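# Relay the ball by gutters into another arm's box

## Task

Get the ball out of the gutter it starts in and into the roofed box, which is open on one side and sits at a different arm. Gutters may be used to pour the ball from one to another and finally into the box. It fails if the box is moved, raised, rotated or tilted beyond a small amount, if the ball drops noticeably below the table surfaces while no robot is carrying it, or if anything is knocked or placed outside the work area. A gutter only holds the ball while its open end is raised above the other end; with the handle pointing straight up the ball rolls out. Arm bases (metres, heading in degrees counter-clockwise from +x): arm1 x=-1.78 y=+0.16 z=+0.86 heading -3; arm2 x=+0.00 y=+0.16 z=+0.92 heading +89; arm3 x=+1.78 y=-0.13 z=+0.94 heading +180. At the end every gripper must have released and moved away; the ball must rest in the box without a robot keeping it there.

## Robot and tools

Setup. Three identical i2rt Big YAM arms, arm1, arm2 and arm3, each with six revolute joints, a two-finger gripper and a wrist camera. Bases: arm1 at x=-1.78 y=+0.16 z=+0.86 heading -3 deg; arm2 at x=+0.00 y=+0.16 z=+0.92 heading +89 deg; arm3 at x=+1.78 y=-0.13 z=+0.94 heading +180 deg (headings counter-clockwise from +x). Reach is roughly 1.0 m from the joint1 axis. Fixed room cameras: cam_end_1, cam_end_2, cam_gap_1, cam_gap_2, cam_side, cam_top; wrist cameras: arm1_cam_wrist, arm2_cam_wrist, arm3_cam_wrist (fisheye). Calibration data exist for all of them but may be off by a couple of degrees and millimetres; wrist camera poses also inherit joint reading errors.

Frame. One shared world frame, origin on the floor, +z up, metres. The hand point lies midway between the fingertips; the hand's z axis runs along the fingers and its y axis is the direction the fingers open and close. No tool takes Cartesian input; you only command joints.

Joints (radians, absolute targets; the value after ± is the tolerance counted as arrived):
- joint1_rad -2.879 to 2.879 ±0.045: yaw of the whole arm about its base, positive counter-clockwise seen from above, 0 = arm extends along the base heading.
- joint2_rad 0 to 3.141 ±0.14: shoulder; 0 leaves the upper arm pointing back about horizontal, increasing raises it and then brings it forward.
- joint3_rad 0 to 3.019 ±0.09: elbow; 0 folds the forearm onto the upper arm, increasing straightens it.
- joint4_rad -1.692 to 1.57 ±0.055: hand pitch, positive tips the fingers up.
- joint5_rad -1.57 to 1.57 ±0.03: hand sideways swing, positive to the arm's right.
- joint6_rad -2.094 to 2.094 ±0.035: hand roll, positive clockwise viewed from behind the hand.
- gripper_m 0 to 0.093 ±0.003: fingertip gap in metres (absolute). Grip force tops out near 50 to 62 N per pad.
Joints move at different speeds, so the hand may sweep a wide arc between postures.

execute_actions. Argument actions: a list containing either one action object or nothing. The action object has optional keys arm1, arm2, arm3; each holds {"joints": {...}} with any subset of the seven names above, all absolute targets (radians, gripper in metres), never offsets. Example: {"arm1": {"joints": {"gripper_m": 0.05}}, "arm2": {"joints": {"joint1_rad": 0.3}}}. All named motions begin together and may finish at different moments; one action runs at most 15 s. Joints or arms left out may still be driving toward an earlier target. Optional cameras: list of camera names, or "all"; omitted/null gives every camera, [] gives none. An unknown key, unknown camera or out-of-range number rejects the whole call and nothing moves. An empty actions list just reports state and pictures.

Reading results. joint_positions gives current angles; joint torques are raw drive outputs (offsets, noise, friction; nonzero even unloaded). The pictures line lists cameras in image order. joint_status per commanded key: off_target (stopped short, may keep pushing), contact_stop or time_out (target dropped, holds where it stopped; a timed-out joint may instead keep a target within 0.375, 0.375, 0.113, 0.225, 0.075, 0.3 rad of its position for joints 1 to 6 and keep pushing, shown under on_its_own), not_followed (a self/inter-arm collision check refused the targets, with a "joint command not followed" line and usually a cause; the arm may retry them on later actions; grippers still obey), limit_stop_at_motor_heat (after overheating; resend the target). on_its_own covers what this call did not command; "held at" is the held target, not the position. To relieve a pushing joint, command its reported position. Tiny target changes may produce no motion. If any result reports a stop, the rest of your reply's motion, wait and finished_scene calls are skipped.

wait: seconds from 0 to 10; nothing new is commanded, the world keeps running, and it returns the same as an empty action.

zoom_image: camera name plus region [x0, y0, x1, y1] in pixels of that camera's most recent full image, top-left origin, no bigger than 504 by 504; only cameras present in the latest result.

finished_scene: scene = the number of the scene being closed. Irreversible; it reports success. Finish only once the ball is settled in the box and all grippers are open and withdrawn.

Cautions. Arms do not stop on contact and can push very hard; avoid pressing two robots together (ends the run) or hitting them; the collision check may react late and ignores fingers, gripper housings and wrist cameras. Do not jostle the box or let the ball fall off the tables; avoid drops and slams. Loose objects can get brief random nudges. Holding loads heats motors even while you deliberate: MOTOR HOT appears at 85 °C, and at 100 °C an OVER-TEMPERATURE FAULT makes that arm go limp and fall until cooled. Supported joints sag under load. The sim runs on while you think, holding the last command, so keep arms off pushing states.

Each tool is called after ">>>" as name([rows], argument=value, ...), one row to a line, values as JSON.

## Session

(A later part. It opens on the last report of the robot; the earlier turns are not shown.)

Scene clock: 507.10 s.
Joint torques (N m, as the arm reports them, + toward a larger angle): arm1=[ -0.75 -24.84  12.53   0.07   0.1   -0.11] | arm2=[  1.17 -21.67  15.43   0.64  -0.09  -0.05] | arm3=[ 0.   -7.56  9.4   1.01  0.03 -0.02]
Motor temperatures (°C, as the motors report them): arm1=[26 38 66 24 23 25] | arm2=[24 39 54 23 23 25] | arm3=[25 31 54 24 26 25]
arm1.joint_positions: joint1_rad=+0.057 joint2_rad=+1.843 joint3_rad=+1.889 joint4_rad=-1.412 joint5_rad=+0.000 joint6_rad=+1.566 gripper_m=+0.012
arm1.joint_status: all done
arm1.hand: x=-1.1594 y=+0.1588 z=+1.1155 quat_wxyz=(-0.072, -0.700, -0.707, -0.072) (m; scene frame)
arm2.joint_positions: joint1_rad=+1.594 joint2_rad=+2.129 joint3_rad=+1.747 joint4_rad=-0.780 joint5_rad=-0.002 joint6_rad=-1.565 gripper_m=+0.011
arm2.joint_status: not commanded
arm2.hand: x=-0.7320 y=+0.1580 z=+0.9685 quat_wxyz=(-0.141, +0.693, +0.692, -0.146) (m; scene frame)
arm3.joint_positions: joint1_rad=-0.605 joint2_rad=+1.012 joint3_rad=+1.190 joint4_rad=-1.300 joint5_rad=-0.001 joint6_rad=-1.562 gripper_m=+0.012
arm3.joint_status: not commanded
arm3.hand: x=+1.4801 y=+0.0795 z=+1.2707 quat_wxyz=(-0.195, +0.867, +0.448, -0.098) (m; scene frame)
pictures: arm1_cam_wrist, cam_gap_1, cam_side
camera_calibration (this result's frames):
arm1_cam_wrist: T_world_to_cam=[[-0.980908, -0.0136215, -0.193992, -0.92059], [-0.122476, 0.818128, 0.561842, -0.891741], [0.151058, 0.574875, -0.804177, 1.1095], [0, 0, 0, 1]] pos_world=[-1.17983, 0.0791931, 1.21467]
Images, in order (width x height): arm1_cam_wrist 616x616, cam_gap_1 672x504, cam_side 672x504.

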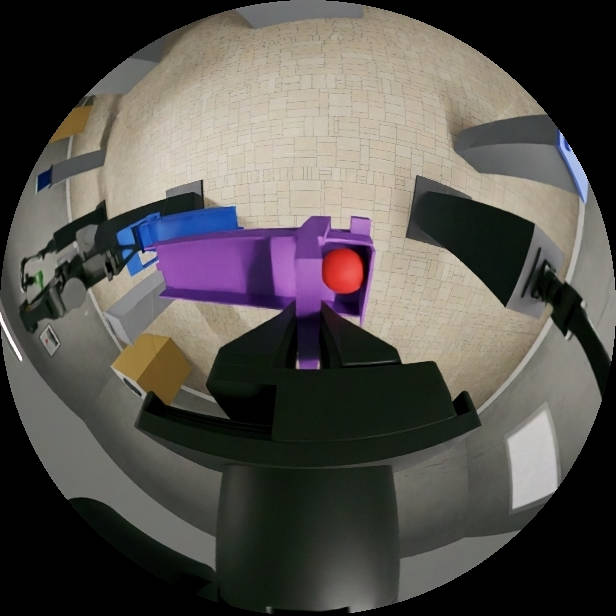

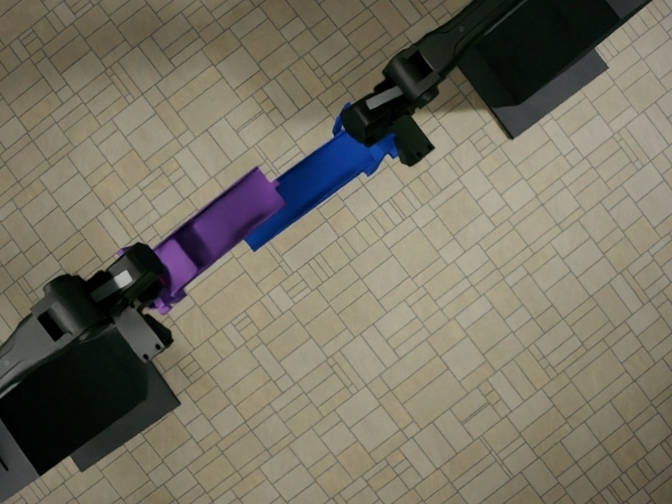

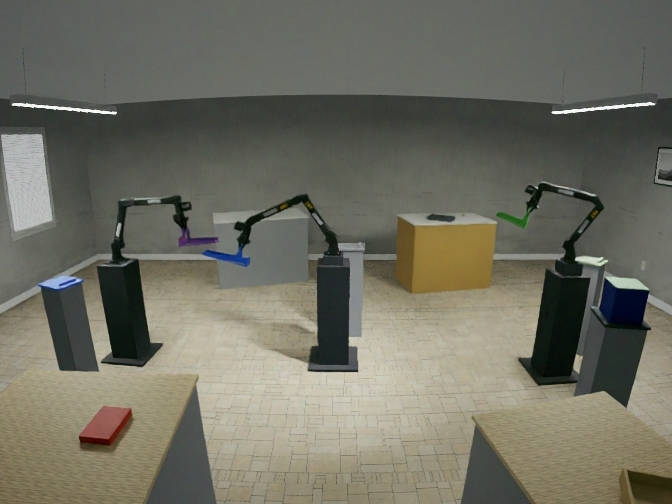

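>>> execute_actions(actions=[], cameras=["arm2_cam_wrist","cam_end_1","cam_top"])

Scene clock: 530.47 s.
Joint torques (N m, as the arm reports them, + toward a larger angle): arm1=[ -0.95 -24.61  12.56   0.11   0.11  -0.11] | arm2=[  1.22 -21.58  15.46   0.66  -0.09  -0.04] | arm3=[ 0.62 -6.34  9.46  0.93 -0.01 -0.02]
Motor temperatures (°C, as the motors report them): arm1=[26 38 67 24 23 25] | arm2=[24 40 54 23 23 25] | arm3=[25 31 54 24 26 25]
arm1.joint_positions: joint1_rad=+0.057 joint2_rad=+1.843 joint3_rad=+1.889 joint4_rad=-1.412 joint5_rad=+0.000 joint6_rad=+1.566 gripper_m=+0.012
arm1.joint_status: all done
arm1.hand: x=-1.1594 y=+0.1588 z=+1.1155 quat_wxyz=(-0.072, -0.700, -0.707, -0.072) (m; scene frame)
arm2.joint_positions: joint1_rad=+1.594 joint2_rad=+2.129 joint3_rad=+1.747 joint4_rad=-0.780 joint5_rad=-0.002 joint6_rad=-1.565 gripper_m=+0.011
arm2.joint_status: not commanded
arm2.hand: x=-0.7320 y=+0.1580 z=+0.9685 quat_wxyz=(-0.141, +0.693, +0.692, -0.146) (m; scene frame)
arm3.joint_positions: joint1_rad=-0.605 joint2_rad=+1.012 joint3_rad=+1.190 joint4_rad=-1.300 joint5_rad=-0.001 joint6_rad=-1.562 gripper_m=+0.012
arm3.joint_status: not commanded
arm3.hand: x=+1.4801 y=+0.0795 z=+1.2707 quat_wxyz=(-0.195, +0.867, +0.448, -0.098) (m; scene frame)
pictures: arm2_cam_wrist, cam_end_1, cam_top
camera_calibration (this result's frames):
arm2_cam_wrist: T_world_to_cam=[[-0.921824, 0.00181014, 0.387604, -1.05002], [0.222616, 0.821085, 0.525606, -0.468582], [-0.317304, 0.570803, -0.757299, 0.535868], [0, 0, 0, 1]] pos_world=[-0.693586, 0.0807718, 1.05909]
Images, in order (width x height): arm2_cam_wrist 616x616, cam_end_1 672x504, cam_top 672x504.

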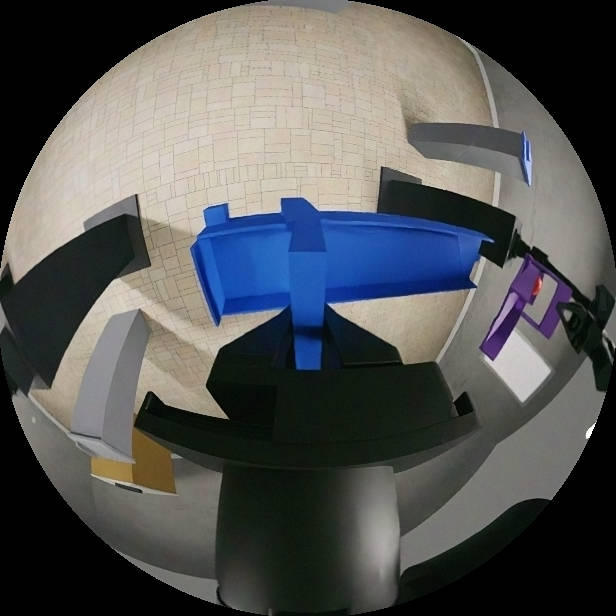

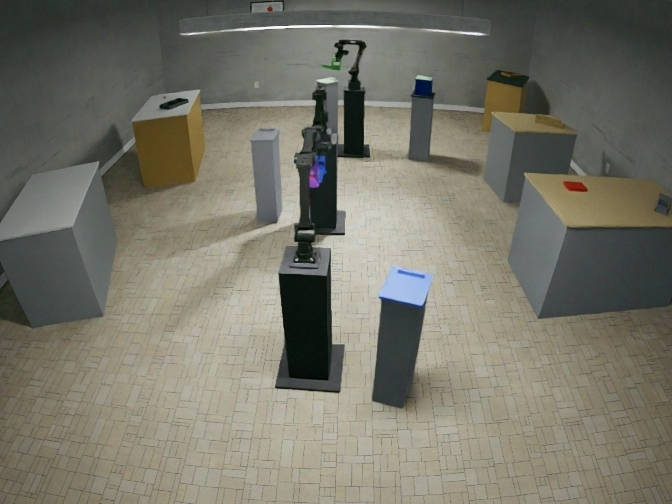

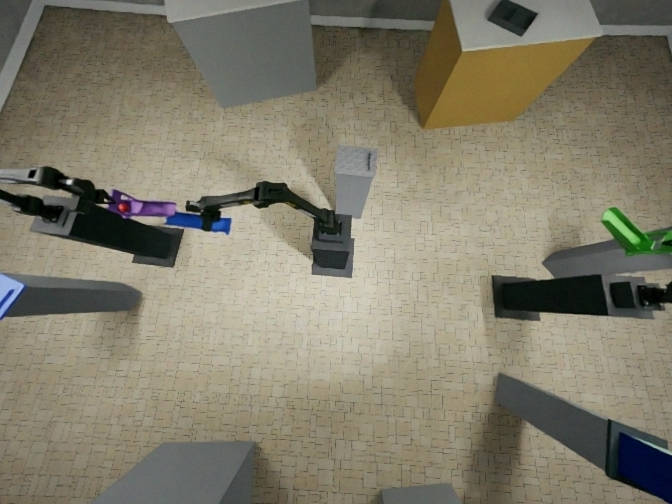

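>>> zoom_image(camera="cam_end_1", region=[285, 130, 355, 200])

>>> zoom_image(camera="cam_top", region=[90, 170, 250, 250])

Region (285, 130, 355, 200) of cam_end_1's 672x504 image, scaled by 7.200, with more detail than that image has.

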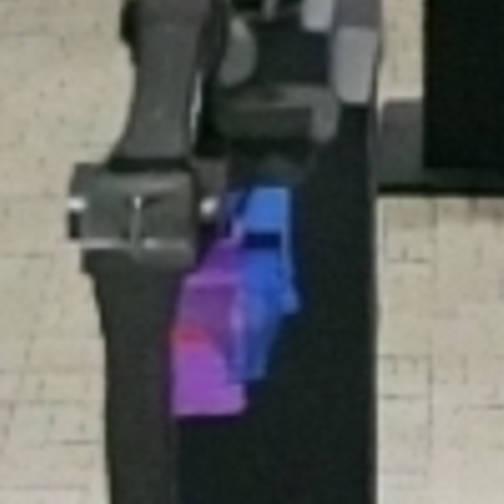

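Region (90, 170, 250, 250) of cam_top's 672x504 image, scaled by 3.150, with more detail than that image has.

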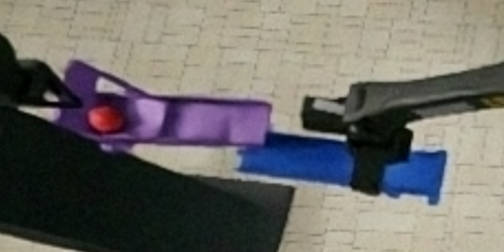

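>>> execute_actions([
  {"arm1":{"joints":{"joint1_rad":0.02}}},
], cameras=["cam_gap_1","cam_top","arm1_cam_wrist"])

>>> zoom_image(camera="cam_gap_1", region=[120, 100, 420, 320])

Scene clock: 558.43 s.
Joint torques (N m, as the arm reports them, + toward a larger angle): arm1=[ -0.82 -24.68  12.52   0.08   0.1   -0.12] | arm2=[  1.22 -21.6   15.45   0.65  -0.09  -0.04] | arm3=[ 0.75 -7.01  9.18  1.04 -0.01  0.02]
Motor temperatures (°C, as the motors report them): arm1=[26 38 68 24 23 25] | arm2=[24 40 55 23 23 25] | arm3=[25 30 54 24 26 25]
arm1.joint_positions: joint1_rad=+0.021 joint2_rad=+1.843 joint3_rad=+1.889 joint4_rad=-1.412 joint5_rad=+0.000 joint6_rad=+1.566 gripper_m=+0.012
arm1.joint_status: all done
arm1.hand: x=-1.1597 y=+0.1366 z=+1.1155 quat_wxyz=(-0.073, -0.713, -0.694, -0.071) (m; scene frame)
arm2.joint_positions: joint1_rad=+1.594 joint2_rad=+2.129 joint3_rad=+1.747 joint4_rad=-0.780 joint5_rad=-0.002 joint6_rad=-1.565 gripper_m=+0.011
arm2.joint_status: not commanded
arm2.hand: x=-0.7320 y=+0.1580 z=+0.9685 quat_wxyz=(-0.141, +0.693, +0.692, -0.146) (m; scene frame)
arm3.joint_positions: joint1_rad=-0.605 joint2_rad=+1.012 joint3_rad=+1.190 joint4_rad=-1.300 joint5_rad=-0.001 joint6_rad=-1.562 gripper_m=+0.012
arm3.joint_status: not commanded
arm3.hand: x=+1.4801 y=+0.0795 z=+1.2707 quat_wxyz=(-0.195, +0.867, +0.448, -0.098) (m; scene frame)
pictures: arm1_cam_wrist, cam_gap_1, cam_top
camera_calibration (this result's frames):
arm1_cam_wrist: T_world_to_cam=[[-0.980766, 0.021553, -0.193992, -0.925832], [-0.0930659, 0.821995, 0.561839, -0.839993], [0.17157, 0.569086, -0.804179, 1.14692], [0, 0, 0, 1]] pos_world=[-1.18298, 0.0577274, 1.21467]
Images, in order (width x height): arm1_cam_wrist 616x616, cam_gap_1 672x504, cam_top 672x504.

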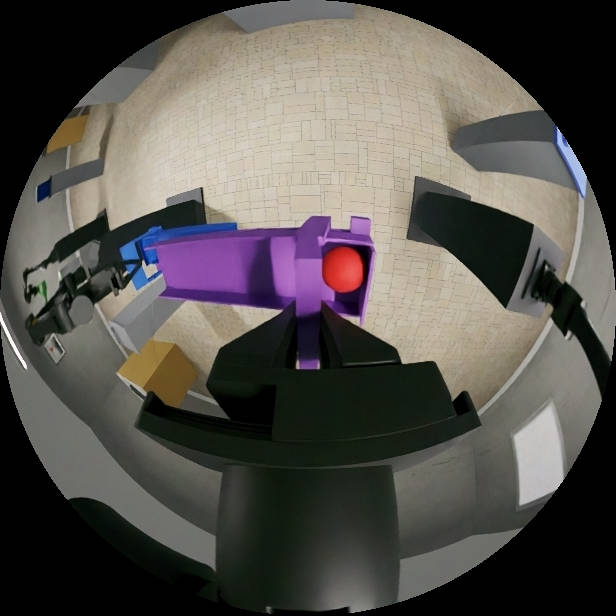

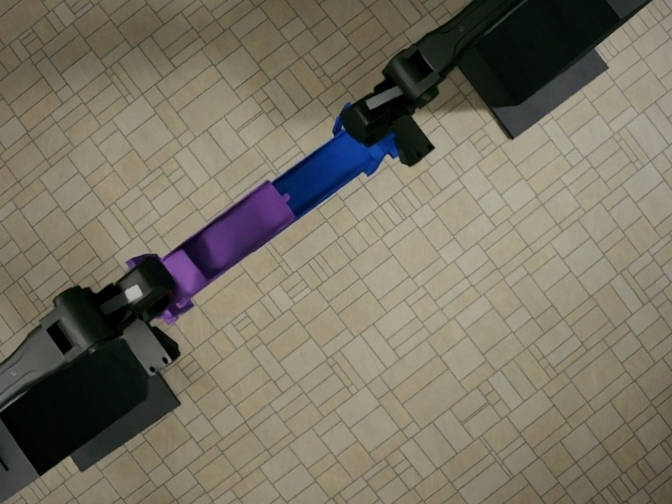

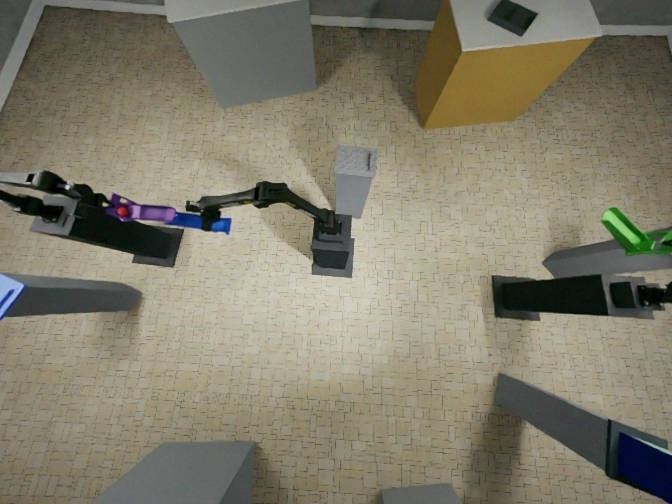

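Region (120, 100, 420, 320) of cam_gap_1's 672x504 image, scaled by 1.680, with more detail than that image has; it fills the top 370 rows of this view, and the rest is white.

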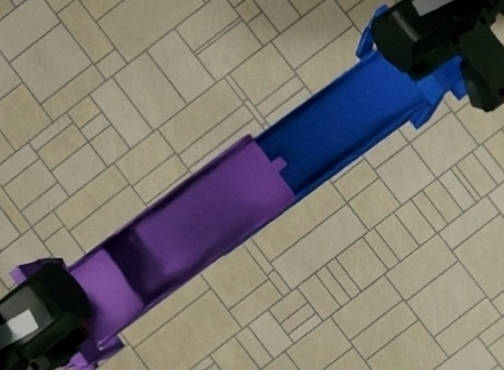

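>>> execute_actions([
  {"arm1":{"joints":{"joint4_rad":-1.54}}},
], cameras=["cam_gap_1","cam_side","arm1_cam_wrist","arm2_cam_wrist"])

Scene clock: 565.43 s.
Joint torques (N m, as the arm reports them, + toward a larger angle): arm1=[ -0.7  -24.23  12.35  -0.13   0.1   -0.11] | arm2=[  1.21 -21.64  15.44   0.66  -0.09  -0.04] | arm3=[ 0.63 -7.05  9.34  0.81  0.01  0.01]
Motor temperatures (°C, as the motors report them): arm1=[26 38 68 24 23 25] | arm2=[24 41 55 23 23 25] | arm3=[25 30 54 24 26 25]
arm1.joint_positions: joint1_rad=+0.021 joint2_rad=+1.842 joint3_rad=+1.889 joint4_rad=-1.530 joint5_rad=+0.000 joint6_rad=+1.566 gripper_m=+0.012
arm1.joint_status: all done
arm1.hand: x=-1.1887 y=+0.1375 z=+1.1119 quat_wxyz=(-0.031, -0.716, -0.697, -0.030) (m; scene frame)
arm2.joint_positions: joint1_rad=+1.594 joint2_rad=+2.129 joint3_rad=+1.747 joint4_rad=-0.780 joint5_rad=-0.002 joint6_rad=-1.565 gripper_m=+0.011
arm2.joint_status: not commanded
arm2.hand: x=-0.7320 y=+0.1580 z=+0.9685 quat_wxyz=(-0.141, +0.693, +0.692, -0.146) (m; scene frame)
arm3.joint_positions: joint1_rad=-0.605 joint2_rad=+1.012 joint3_rad=+1.190 joint4_rad=-1.300 joint5_rad=-0.001 joint6_rad=-1.562 gripper_m=+0.012
arm3.joint_status: not commanded
arm3.hand: x=+1.4801 y=+0.0795 z=+1.2707 quat_wxyz=(-0.195, +0.867, +0.448, -0.098) (m; scene frame)
pictures: arm1_cam_wrist, arm2_cam_wrist, cam_gap_1, cam_side
camera_calibration (this result's frames):
arm1_cam_wrist: T_world_to_cam=[[-0.996736, 0.0220473, -0.077662, -1.10335], [-0.0264202, 0.81993, 0.571853, -0.773068], [0.0762852, 0.572039, -0.816672, 1.04875], [0, 0, 0, 1]] pos_world=[-1.20018, 0.0582604, 1.21288]
arm2_cam_wrist: T_world_to_cam=[[-0.921824, 0.00181014, 0.387604, -1.05002], [0.222616, 0.821085, 0.525606, -0.468582], [-0.317304, 0.570803, -0.757299, 0.535868], [0, 0, 0, 1]] pos_world=[-0.693586, 0.0807718, 1.05909]
Images, in order (width x height): arm1_cam_wrist 616x616, arm2_cam_wrist 616x616, cam_gap_1 672x504, cam_side 672x504.

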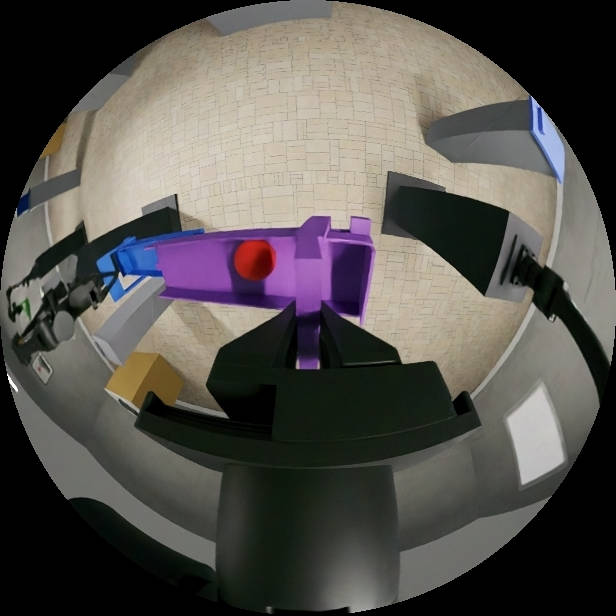

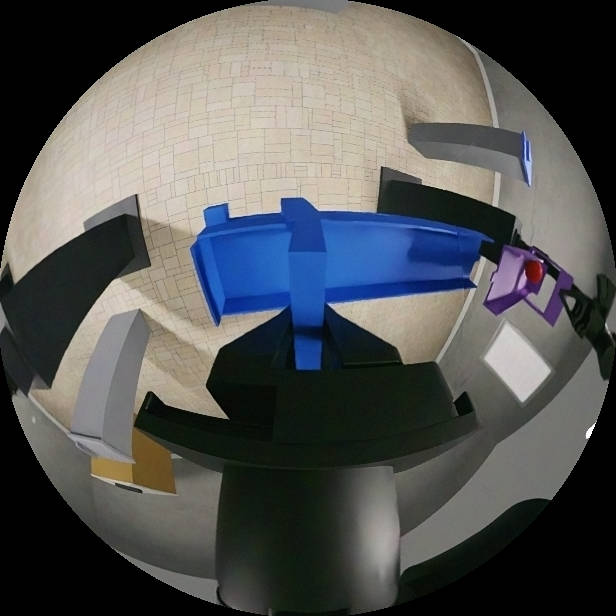

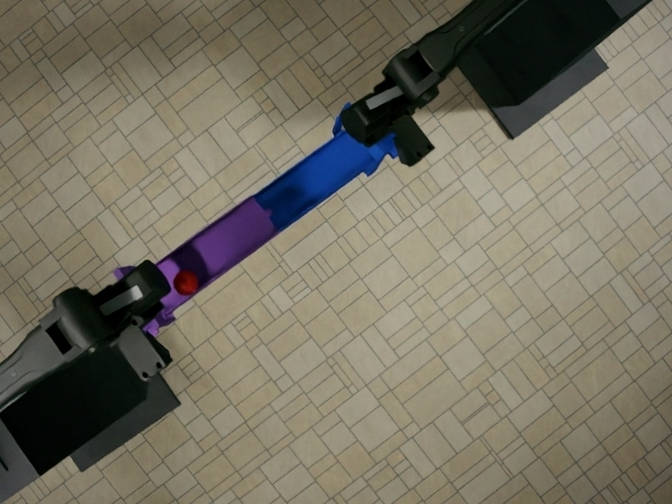

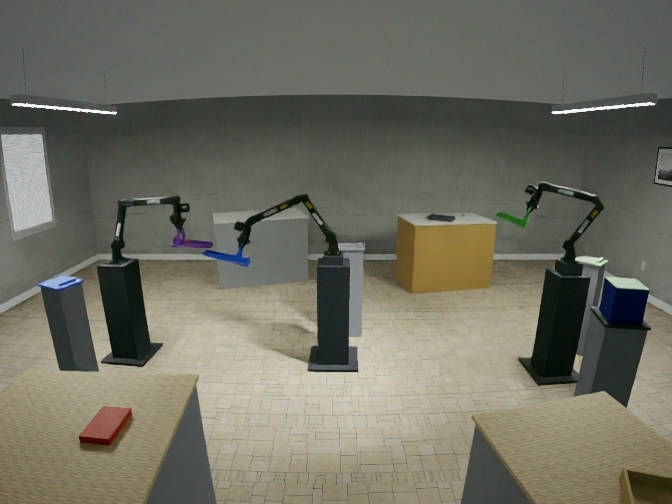

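Ball is rolling. Check where it ends.

>>> execute_actions(actions=[], cameras=["cam_gap_1","cam_side","arm1_cam_wrist","arm2_cam_wrist"])

Scene clock: 570.10 s.
Joint torques (N m, as the arm reports them, + toward a larger angle): arm1=[ -0.82 -23.84  12.37  -0.1    0.11  -0.1 ] | arm2=[  1.36 -21.77  15.4    0.89  -0.17  -0.02] | arm3=[ 0.53 -6.75  9.25  0.75 -0.03 -0.01]
Motor temperatures (°C, as the motors report them): arm1=[26 38 68 24 23 25] | arm2=[24 41 55 23 23 25] | arm3=[25 30 54 24 26 25]
arm1.joint_positions: joint1_rad=+0.021 joint2_rad=+1.838 joint3_rad=+1.889 joint4_rad=-1.531 joint5_rad=+0.000 joint6_rad=+1.566 gripper_m=+0.012
arm1.joint_status: all done
arm1.hand: x=-1.1894 y=+0.1375 z=+1.1143 quat_wxyz=(-0.033, -0.716, -0.697, -0.032) (m; scene frame)
arm2.joint_positions: joint1_rad=+1.593 joint2_rad=+2.130 joint3_rad=+1.747 joint4_rad=-0.786 joint5_rad=+0.001 joint6_rad=-1.567 gripper_m=+0.011
arm2.joint_status: not commanded
arm2.hand: x=-0.7306 y=+0.1593 z=+0.9671 quat_wxyz=(-0.140, +0.693, +0.693, -0.143) (m; scene frame)
arm3.joint_positions: joint1_rad=-0.605 joint2_rad=+1.012 joint3_rad=+1.190 joint4_rad=-1.300 joint5_rad=-0.001 joint6_rad=-1.562 gripper_m=+0.012
arm3.joint_status: not commanded
arm3.hand: x=+1.4801 y=+0.0795 z=+1.2707 quat_wxyz=(-0.195, +0.867, +0.448, -0.098) (m; scene frame)
pictures: arm1_cam_wrist, arm2_cam_wrist, cam_gap_1, cam_side
camera_calibration (this result's frames):
arm1_cam_wrist: T_world_to_cam=[[-0.996464, 0.0220389, -0.0810843, -1.09972], [-0.0283823, 0.819991, 0.571672, -0.776601], [0.0790874, 0.571952, -0.816466, 1.05385], [0, 0, 0, 1]] pos_world=[-1.20122, 0.0582926, 1.21522]
arm2_cam_wrist: T_world_to_cam=[[-0.924603, 0.000960334, 0.380932, -1.04357], [0.219152, 0.819279, 0.529862, -0.475596], [-0.311581, 0.573394, -0.757718, 0.538699], [0, 0, 0, 1]] pos_world=[-0.692807, 0.0817615, 1.05771]
Images, in order (width x height): arm1_cam_wrist 616x616, arm2_cam_wrist 616x616, cam_gap_1 672x504, cam_side 672x504.

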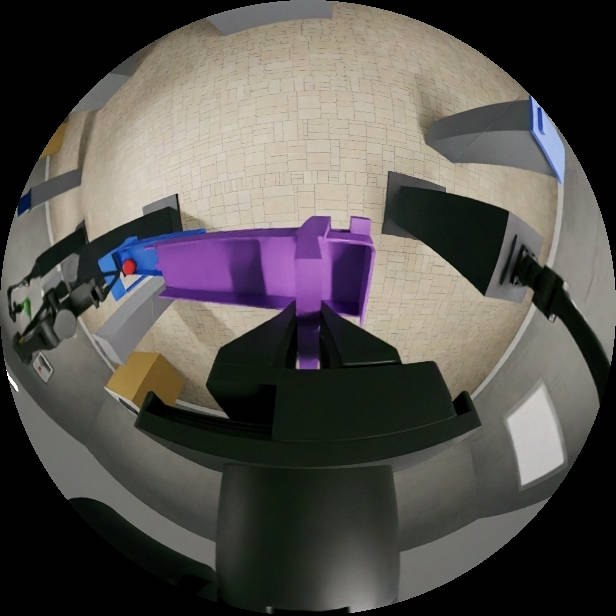

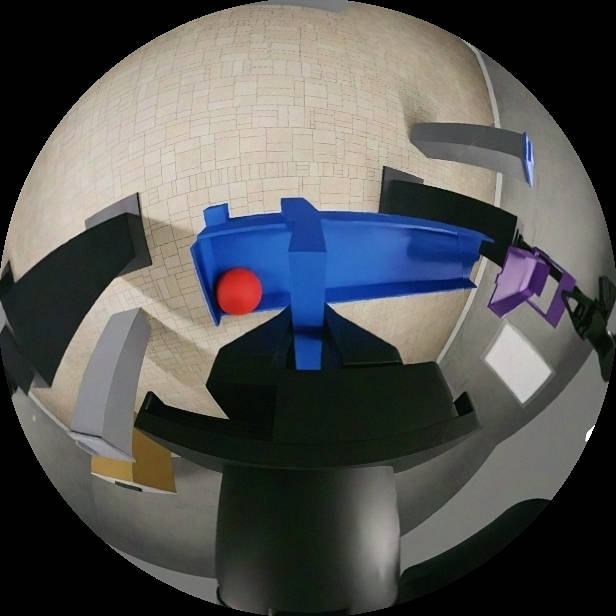

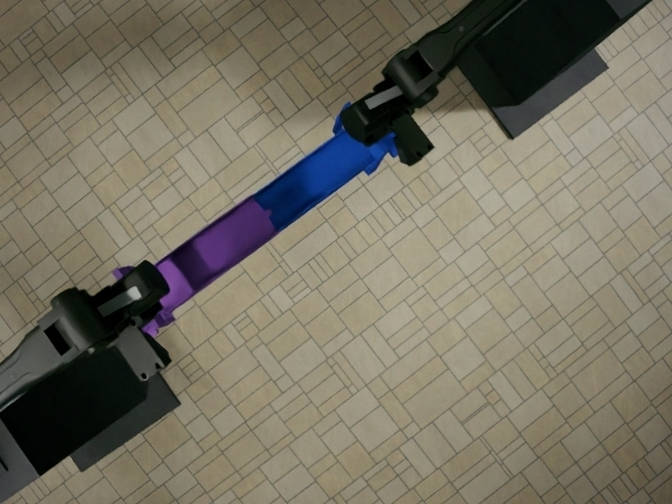

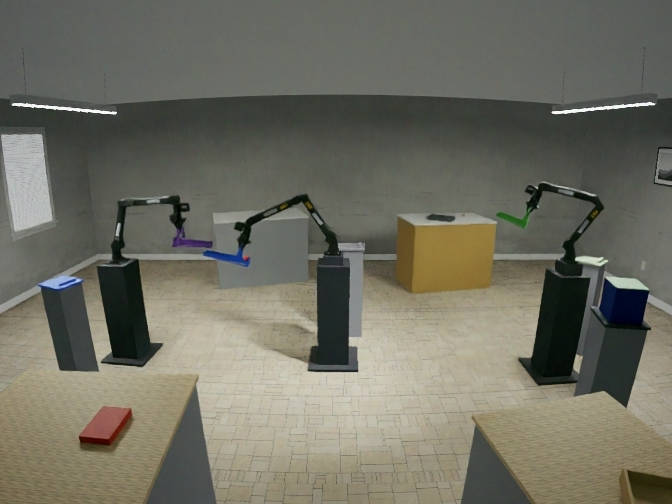

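>>> execute_actions([
  {"arm1":{"joints":{"joint2_rad":1.45,"joint4_rad":-1.4}},"arm3":{"joints":{"joint1_rad":-0.153,"joint2_rad":2.14,"joint3_rad":1.785,"joint4_rad":-0.72}}},
], cameras=["cam_side"])

>>> execute_actions([
  {"arm1":{"joints":{"joint1_rad":-2.055,"joint3_rad":1.75,"joint4_rad":-1.5,"joint5_rad":-0.19,"joint6_rad":-0.2}},"arm2":{"joints":{"joint2_rad":1.5,"joint3_rad":1.88,"joint4_rad":-1.15}}},
], cameras=["cam_side","arm2_cam_wrist"])

Scene clock: 600.10 s.
Joint torques (N m, as the arm reports them, + toward a larger angle): arm1=[ -0.85 -15.44   9.61   1.72   0.09  -0.15] | arm2=[  1.29 -21.7   15.41   0.85  -0.17  -0.03] | arm3=[ -0.67 -27.48  10.6    1.3    0.06   0.  ]
Motor temperatures (°C, as the motors report them): arm1=[26 38 69 24 23 25] | arm2=[24 41 56 23 23 25] | arm3=[25 31 55 24 26 25]
arm1.joint_positions: joint1_rad=+0.021 joint2_rad=+1.469 joint3_rad=+1.926 joint4_rad=-1.421 joint5_rad=+0.000 joint6_rad=+1.566 gripper_m=+0.012
arm1.joint_status: all done
arm1.hand: x=-1.2462 y=+0.1392 z=+1.3422 quat_wxyz=(-0.215, -0.684, -0.666, -0.207) (m; scene frame)
arm2.joint_positions: joint1_rad=+1.593 joint2_rad=+2.130 joint3_rad=+1.747 joint4_rad=-0.786 joint5_rad=+0.001 joint6_rad=-1.567 gripper_m=+0.011
arm2.joint_status: not commanded
arm2.hand: x=-0.7306 y=+0.1593 z=+0.9671 quat_wxyz=(-0.140, +0.693, +0.693, -0.143) (m; scene frame)
arm3.joint_positions: joint1_rad=-0.143 joint2_rad=+2.160 joint3_rad=+1.746 joint4_rad=-0.731 joint5_rad=-0.003 joint6_rad=-1.562 gripper_m=+0.012
arm3.joint_status: all done
arm3.hand: x=+1.0479 y=-0.0179 z=+0.9611 quat_wxyz=(-0.155, +0.744, +0.636, -0.134) (m; scene frame)
pictures: cam_side
Images, in order (width x height): cam_side 672x504.

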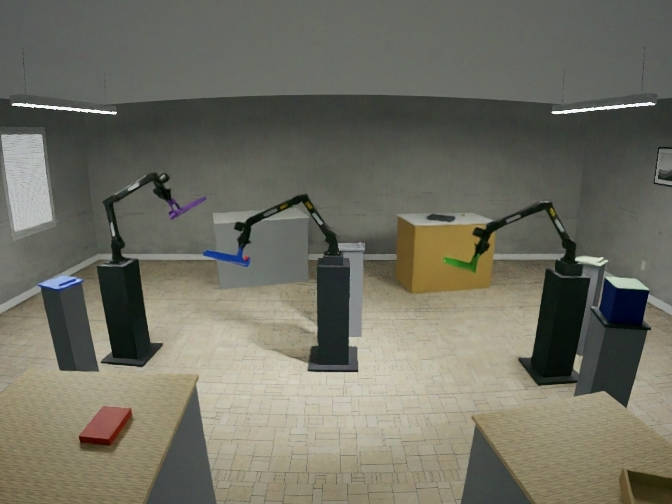

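Scene clock: 602.37 s.
Joint torques (N m, as the arm reports them, + toward a larger angle): arm1=[ -0.14 -16.72   8.45   0.48  -0.39  -0.22] | arm2=[  1.29 -16.67  13.91   1.42  -0.16   0.  ] | arm3=[ -1.01 -26.62  10.42   1.25   0.06   0.01]
Motor temperatures (°C, as the motors report them): arm1=[26 38 67 24 23 25] | arm2=[24 41 56 23 23 25] | arm3=[25 32 55 24 26 25]
arm1.joint_positions: joint1_rad=-2.062 joint2_rad=+1.476 joint3_rad=+1.744 joint4_rad=-1.495 joint5_rad=-0.185 joint6_rad=-0.194 gripper_m=+0.012
arm1.joint_status: all done
arm1.hand: x=-2.0139 y=-0.2912 z=+1.2479 quat_wxyz=(-0.152, -0.795, -0.575, +0.119) (m; scene frame)
arm2.joint_positions: joint1_rad=+1.593 joint2_rad=+1.528 joint3_rad=+1.854 joint4_rad=-1.147 joint5_rad=+0.001 joint6_rad=-1.567 gripper_m=+0.011
arm2.joint_status: all done
arm2.hand: x=-0.6024 y=+0.1609 z=+1.3745 quat_wxyz=(-0.257, +0.658, +0.658, -0.261) (m; scene frame)
arm3.joint_positions: joint1_rad=-0.143 joint2_rad=+2.160 joint3_rad=+1.746 joint4_rad=-0.731 joint5_rad=-0.003 joint6_rad=-1.562 gripper_m=+0.012
arm3.joint_status: not commanded
arm3.hand: x=+1.0479 y=-0.0179 z=+0.9611 quat_wxyz=(-0.155, +0.744, +0.636, -0.134) (m; scene frame)
pictures: arm2_cam_wrist, cam_side
camera_calibration (this result's frames):
arm2_cam_wrist: T_world_to_cam=[[-0.739339, 0.00253226, 0.673328, -1.37084], [0.387141, 0.819773, 0.422012, -0.471519], [-0.550908, 0.572683, -0.607071, 0.535312], [0, 0, 0, 1]] pos_world=[-0.536064, 0.0834458, 1.44698]
Images, in order (width x height): arm2_cam_wrist 616x616, cam_side 672x504.

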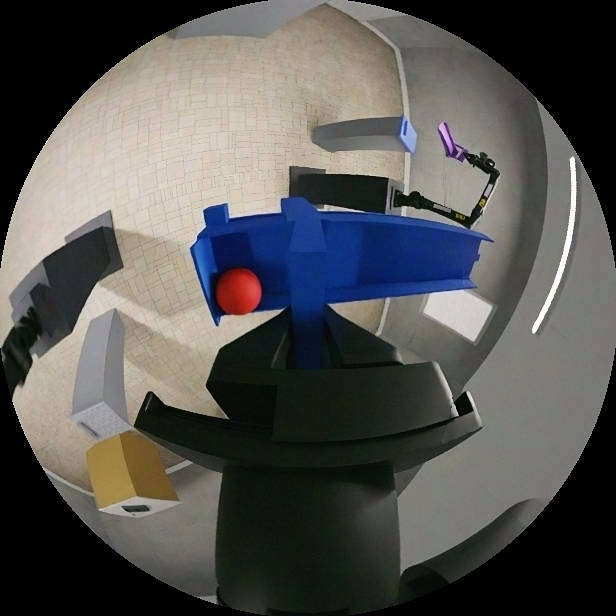

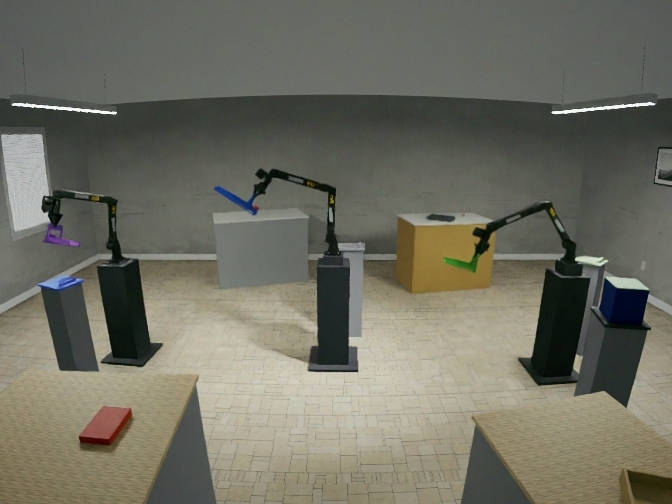

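>>> execute_actions(actions=[])

Scene clock: 626.43 s.
Joint torques (N m, as the arm reports them, + toward a larger angle): arm1=[ -0.2  -16.71   8.47   0.51  -0.38  -0.2 ] | arm2=[  1.31 -16.23  13.92   1.44  -0.16  -0.01] | arm3=[ -0.1  -27.1   10.48   1.11   0.    -0.01]
Motor temperatures (°C, as the motors report them): arm1=[26 36 60 24 23 25] | arm2=[24 39 54 23 23 25] | arm3=[25 37 56 24 26 25]
arm1.joint_positions: joint1_rad=-2.062 joint2_rad=+1.476 joint3_rad=+1.744 joint4_rad=-1.495 joint5_rad=-0.185 joint6_rad=-0.194 gripper_m=+0.012
arm1.joint_status: all done
arm1.hand: x=-2.0139 y=-0.2912 z=+1.2479 quat_wxyz=(-0.152, -0.795, -0.576, +0.119) (m; scene frame)
arm2.joint_positions: joint1_rad=+1.593 joint2_rad=+1.528 joint3_rad=+1.854 joint4_rad=-1.147 joint5_rad=+0.001 joint6_rad=-1.567 gripper_m=+0.011
arm2.joint_status: all done
arm2.hand: x=-0.6024 y=+0.1609 z=+1.3745 quat_wxyz=(-0.257, +0.658, +0.658, -0.261) (m; scene frame)
arm3.joint_positions: joint1_rad=-0.143 joint2_rad=+2.160 joint3_rad=+1.746 joint4_rad=-0.731 joint5_rad=-0.003 joint6_rad=-1.562 gripper_m=+0.012
arm3.joint_status: not commanded
arm3.hand: x=+1.0479 y=-0.0179 z=+0.9611 quat_wxyz=(-0.155, +0.744, +0.636, -0.134) (m; scene frame)
pictures: arm1_cam_wrist, arm2_cam_wrist, arm3_cam_wrist, cam_end_1, cam_end_2, cam_gap_1, cam_gap_2, cam_side, cam_top
camera_calibration (this result's frames):
arm1_cam_wrist: T_world_to_cam=[[-0.952068, 0.290937, -0.0944614, -1.71662], [0.262852, 0.936077, 0.233812, 0.517053], [0.156448, 0.197776, -0.967682, 1.70886], [0, 0, 0, 1]] pos_world=[-2.0376, -0.322544, 1.37059]
arm2_cam_wrist: T_world_to_cam=[[-0.739339, 0.00253226, 0.673328, -1.37084], [0.387141, 0.819773, 0.422012, -0.471519], [-0.550908, 0.572683, -0.607071, 0.535312], [0, 0, 0, 1]] pos_world=[-0.536064, 0.0834458, 1.44698]
arm3_cam_wrist: T_world_to_cam=[[-0.904247, 0.156314, 0.397371, 0.568946], [0.364091, 0.768452, 0.526232, -0.865964], [-0.223103, 0.620523, -0.751783, 1.08892], [0, 0, 0, 1]] pos_world=[1.0727, -0.0991793, 1.04824]
Images, in order (width x height): arm1_cam_wrist 616x616, arm2_cam_wrist 616x616, arm3_cam_wrist 616x616, cam_end_1 672x504, cam_end_2 672x504, cam_gap_1 672x504, cam_gap_2 672x504, cam_side 672x504, cam_top 672x504.

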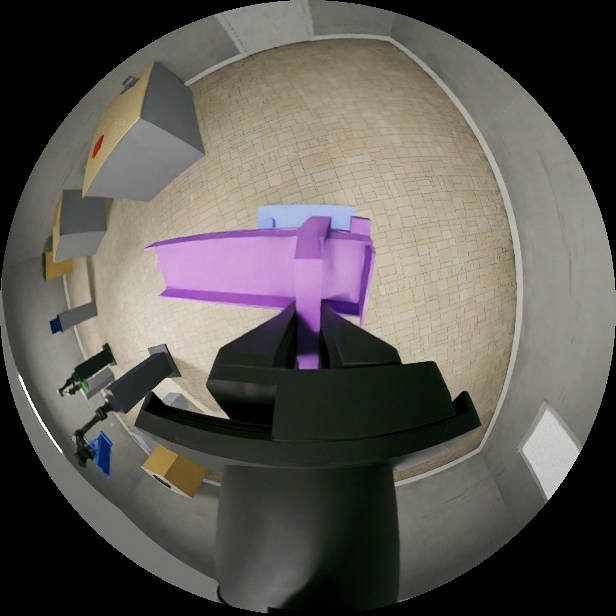

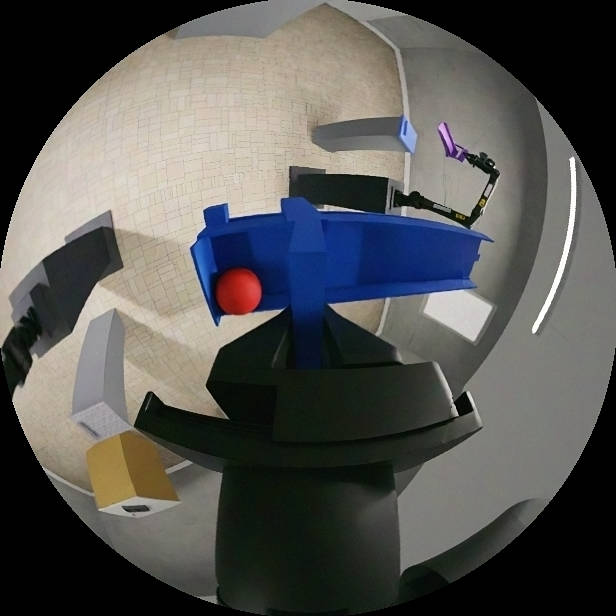

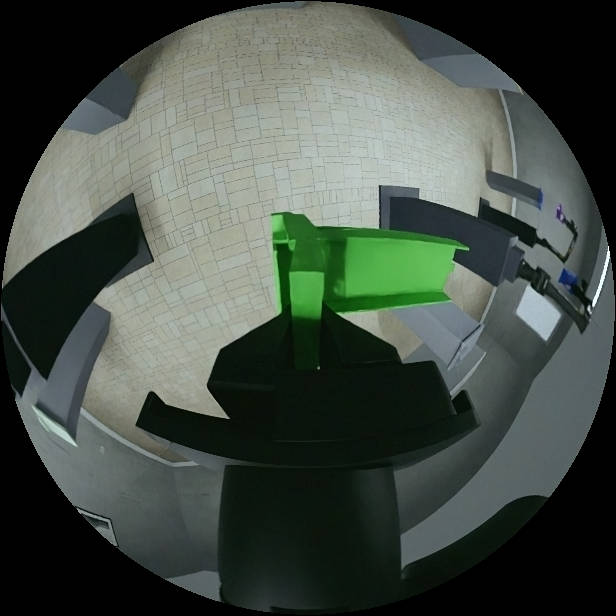

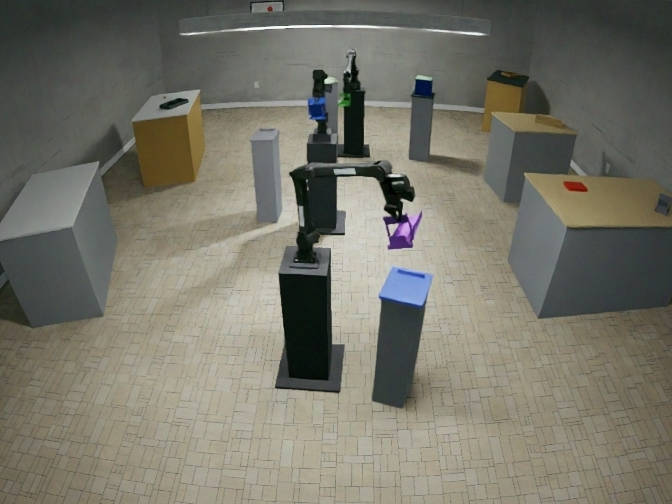

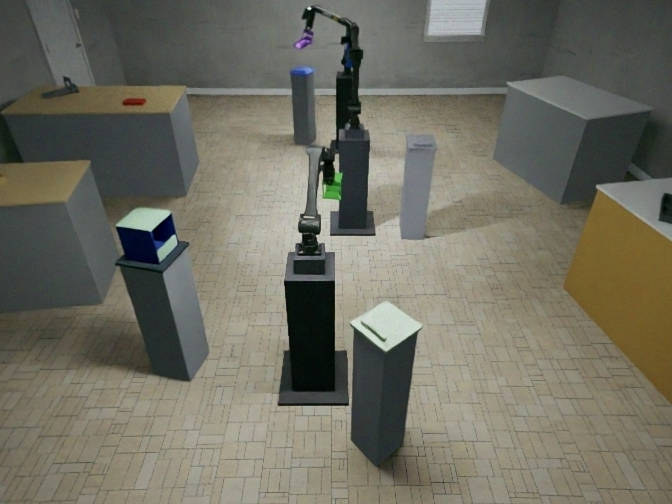

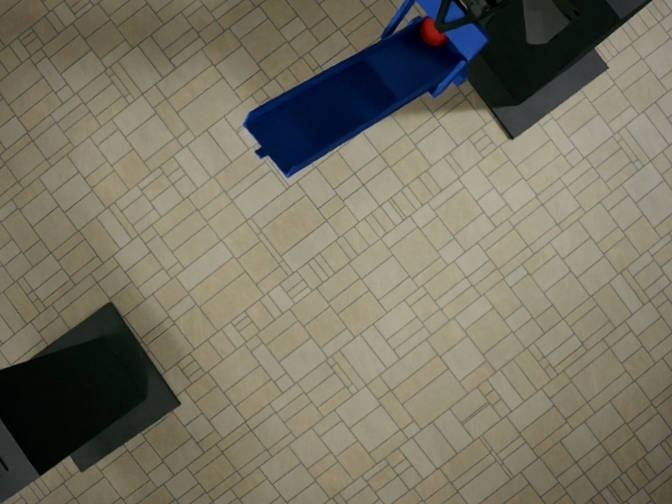

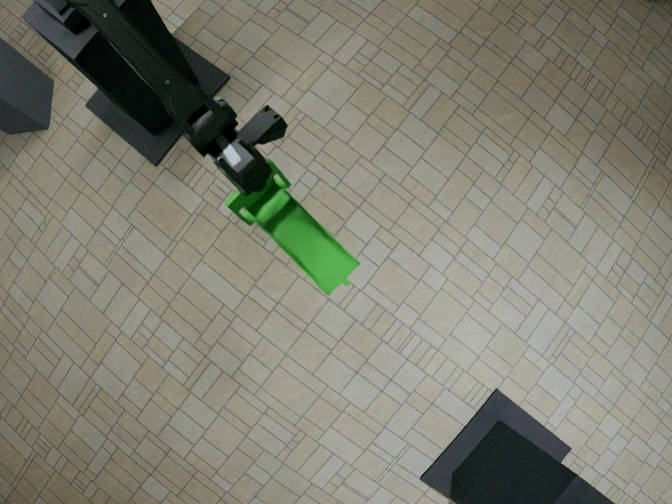

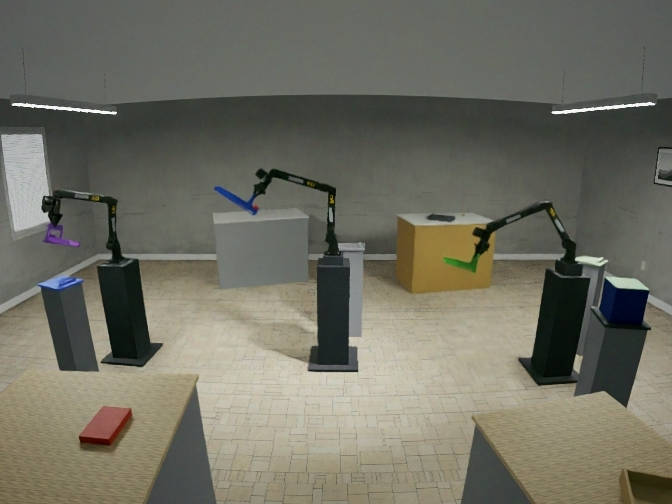

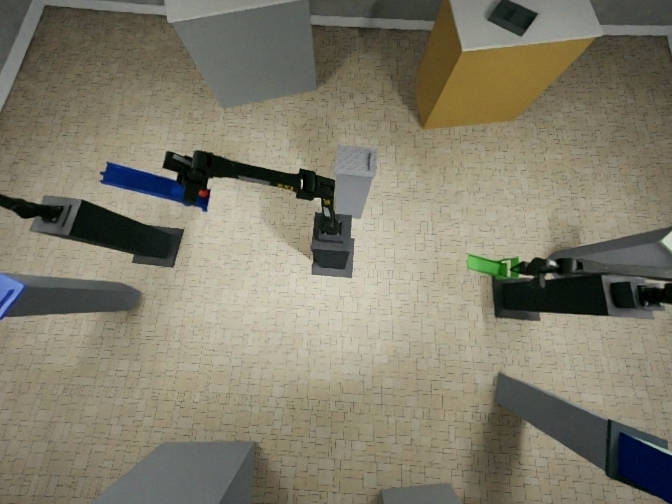

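>>> execute_actions([
  {"arm2":{"joints":{"joint1_rad":-1.716}},"arm1":{"joints":{"joint1_rad":-2.055,"joint2_rad":1.79,"joint3_rad":1.80,"joint4_rad":-1.55,"joint5_rad":-0.198,"joint6_rad":-0.203}}},
], cameras=["cam_side","cam_gap_2","arm1_cam_wrist"])

Scene clock: 637.57 s.
Joint torques (N m, as the arm reports them, + toward a larger angle): arm1=[ -0.11 -21.49  10.4   -0.2   -0.36  -0.2 ] | arm2=[  2.3  -16.25  13.9    1.45  -0.2    0.01] | arm3=[ -0.9  -27.01  10.46   1.23   0.06  -0.03]
Motor temperatures (°C, as the motors report them): arm1=[26 36 60 24 23 25] | arm2=[24 39 54 23 23 25] | arm3=[25 38 57 24 26 25]
arm1.joint_positions: joint1_rad=-2.062 joint2_rad=+1.806 joint3_rad=+1.764 joint4_rad=-1.542 joint5_rad=-0.194 joint6_rad=-0.198 gripper_m=+0.012
arm1.joint_status: all done
arm1.hand: x=-2.0387 y=-0.3352 z=+1.0860 quat_wxyz=(-0.086, -0.815, -0.572, -0.045) (m; scene frame)
arm2.joint_positions: joint1_rad=-1.722 joint2_rad=+1.528 joint3_rad=+1.854 joint4_rad=-1.147 joint5_rad=+0.002 joint6_rad=-1.567 gripper_m=+0.011
arm2.joint_status: all done
arm2.hand: x=+0.5949 y=+0.0611 z=+1.3733 quat_wxyz=(-0.235, +0.599, -0.712, +0.280) (m; scene frame)
arm3.joint_positions: joint1_rad=-0.143 joint2_rad=+2.160 joint3_rad=+1.746 joint4_rad=-0.731 joint5_rad=-0.003 joint6_rad=-1.562 gripper_m=+0.012
arm3.joint_status: not commanded
arm3.hand: x=+1.0479 y=-0.0179 z=+0.9611 quat_wxyz=(-0.155, +0.744, +0.636, -0.134) (m; scene frame)
pictures: arm1_cam_wrist, cam_gap_2, cam_side
camera_calibration (this result's frames):
arm1_cam_wrist: T_world_to_cam=[[-0.926747, 0.328471, -0.182339, -1.5831], [0.183196, 0.818848, 0.543991, 0.0641167], [0.327993, 0.470738, -0.81904, 1.84455], [0, 0, 0, 1]] pos_world=[-2.08388, -0.400804, 1.18722]
Images, in order (width x height): arm1_cam_wrist 616x616, cam_gap_2 672x504, cam_side 672x504.

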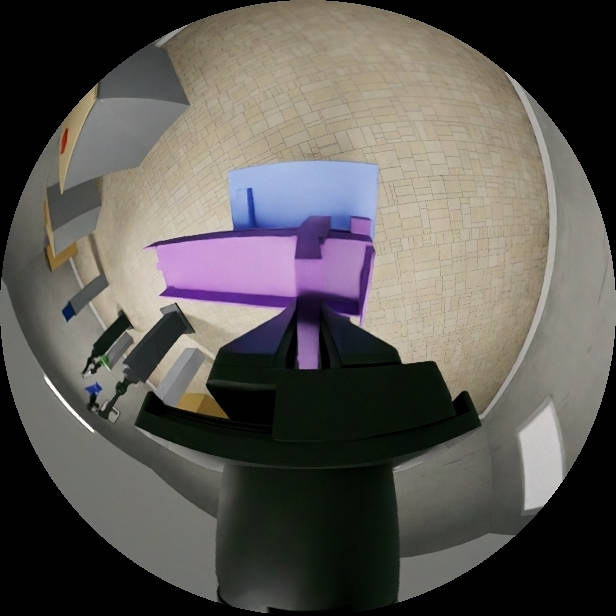

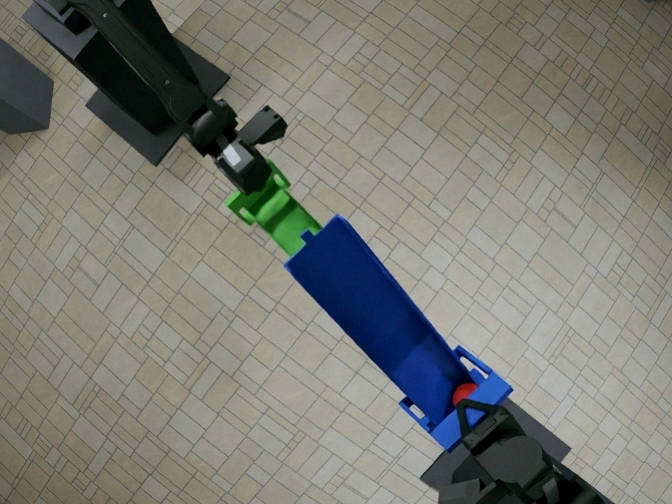

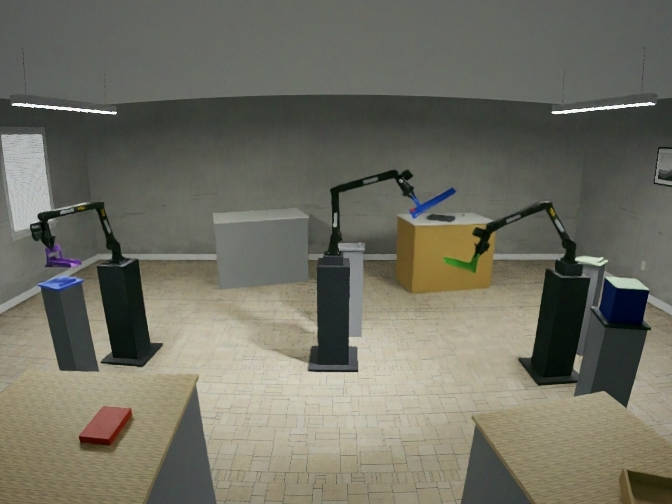

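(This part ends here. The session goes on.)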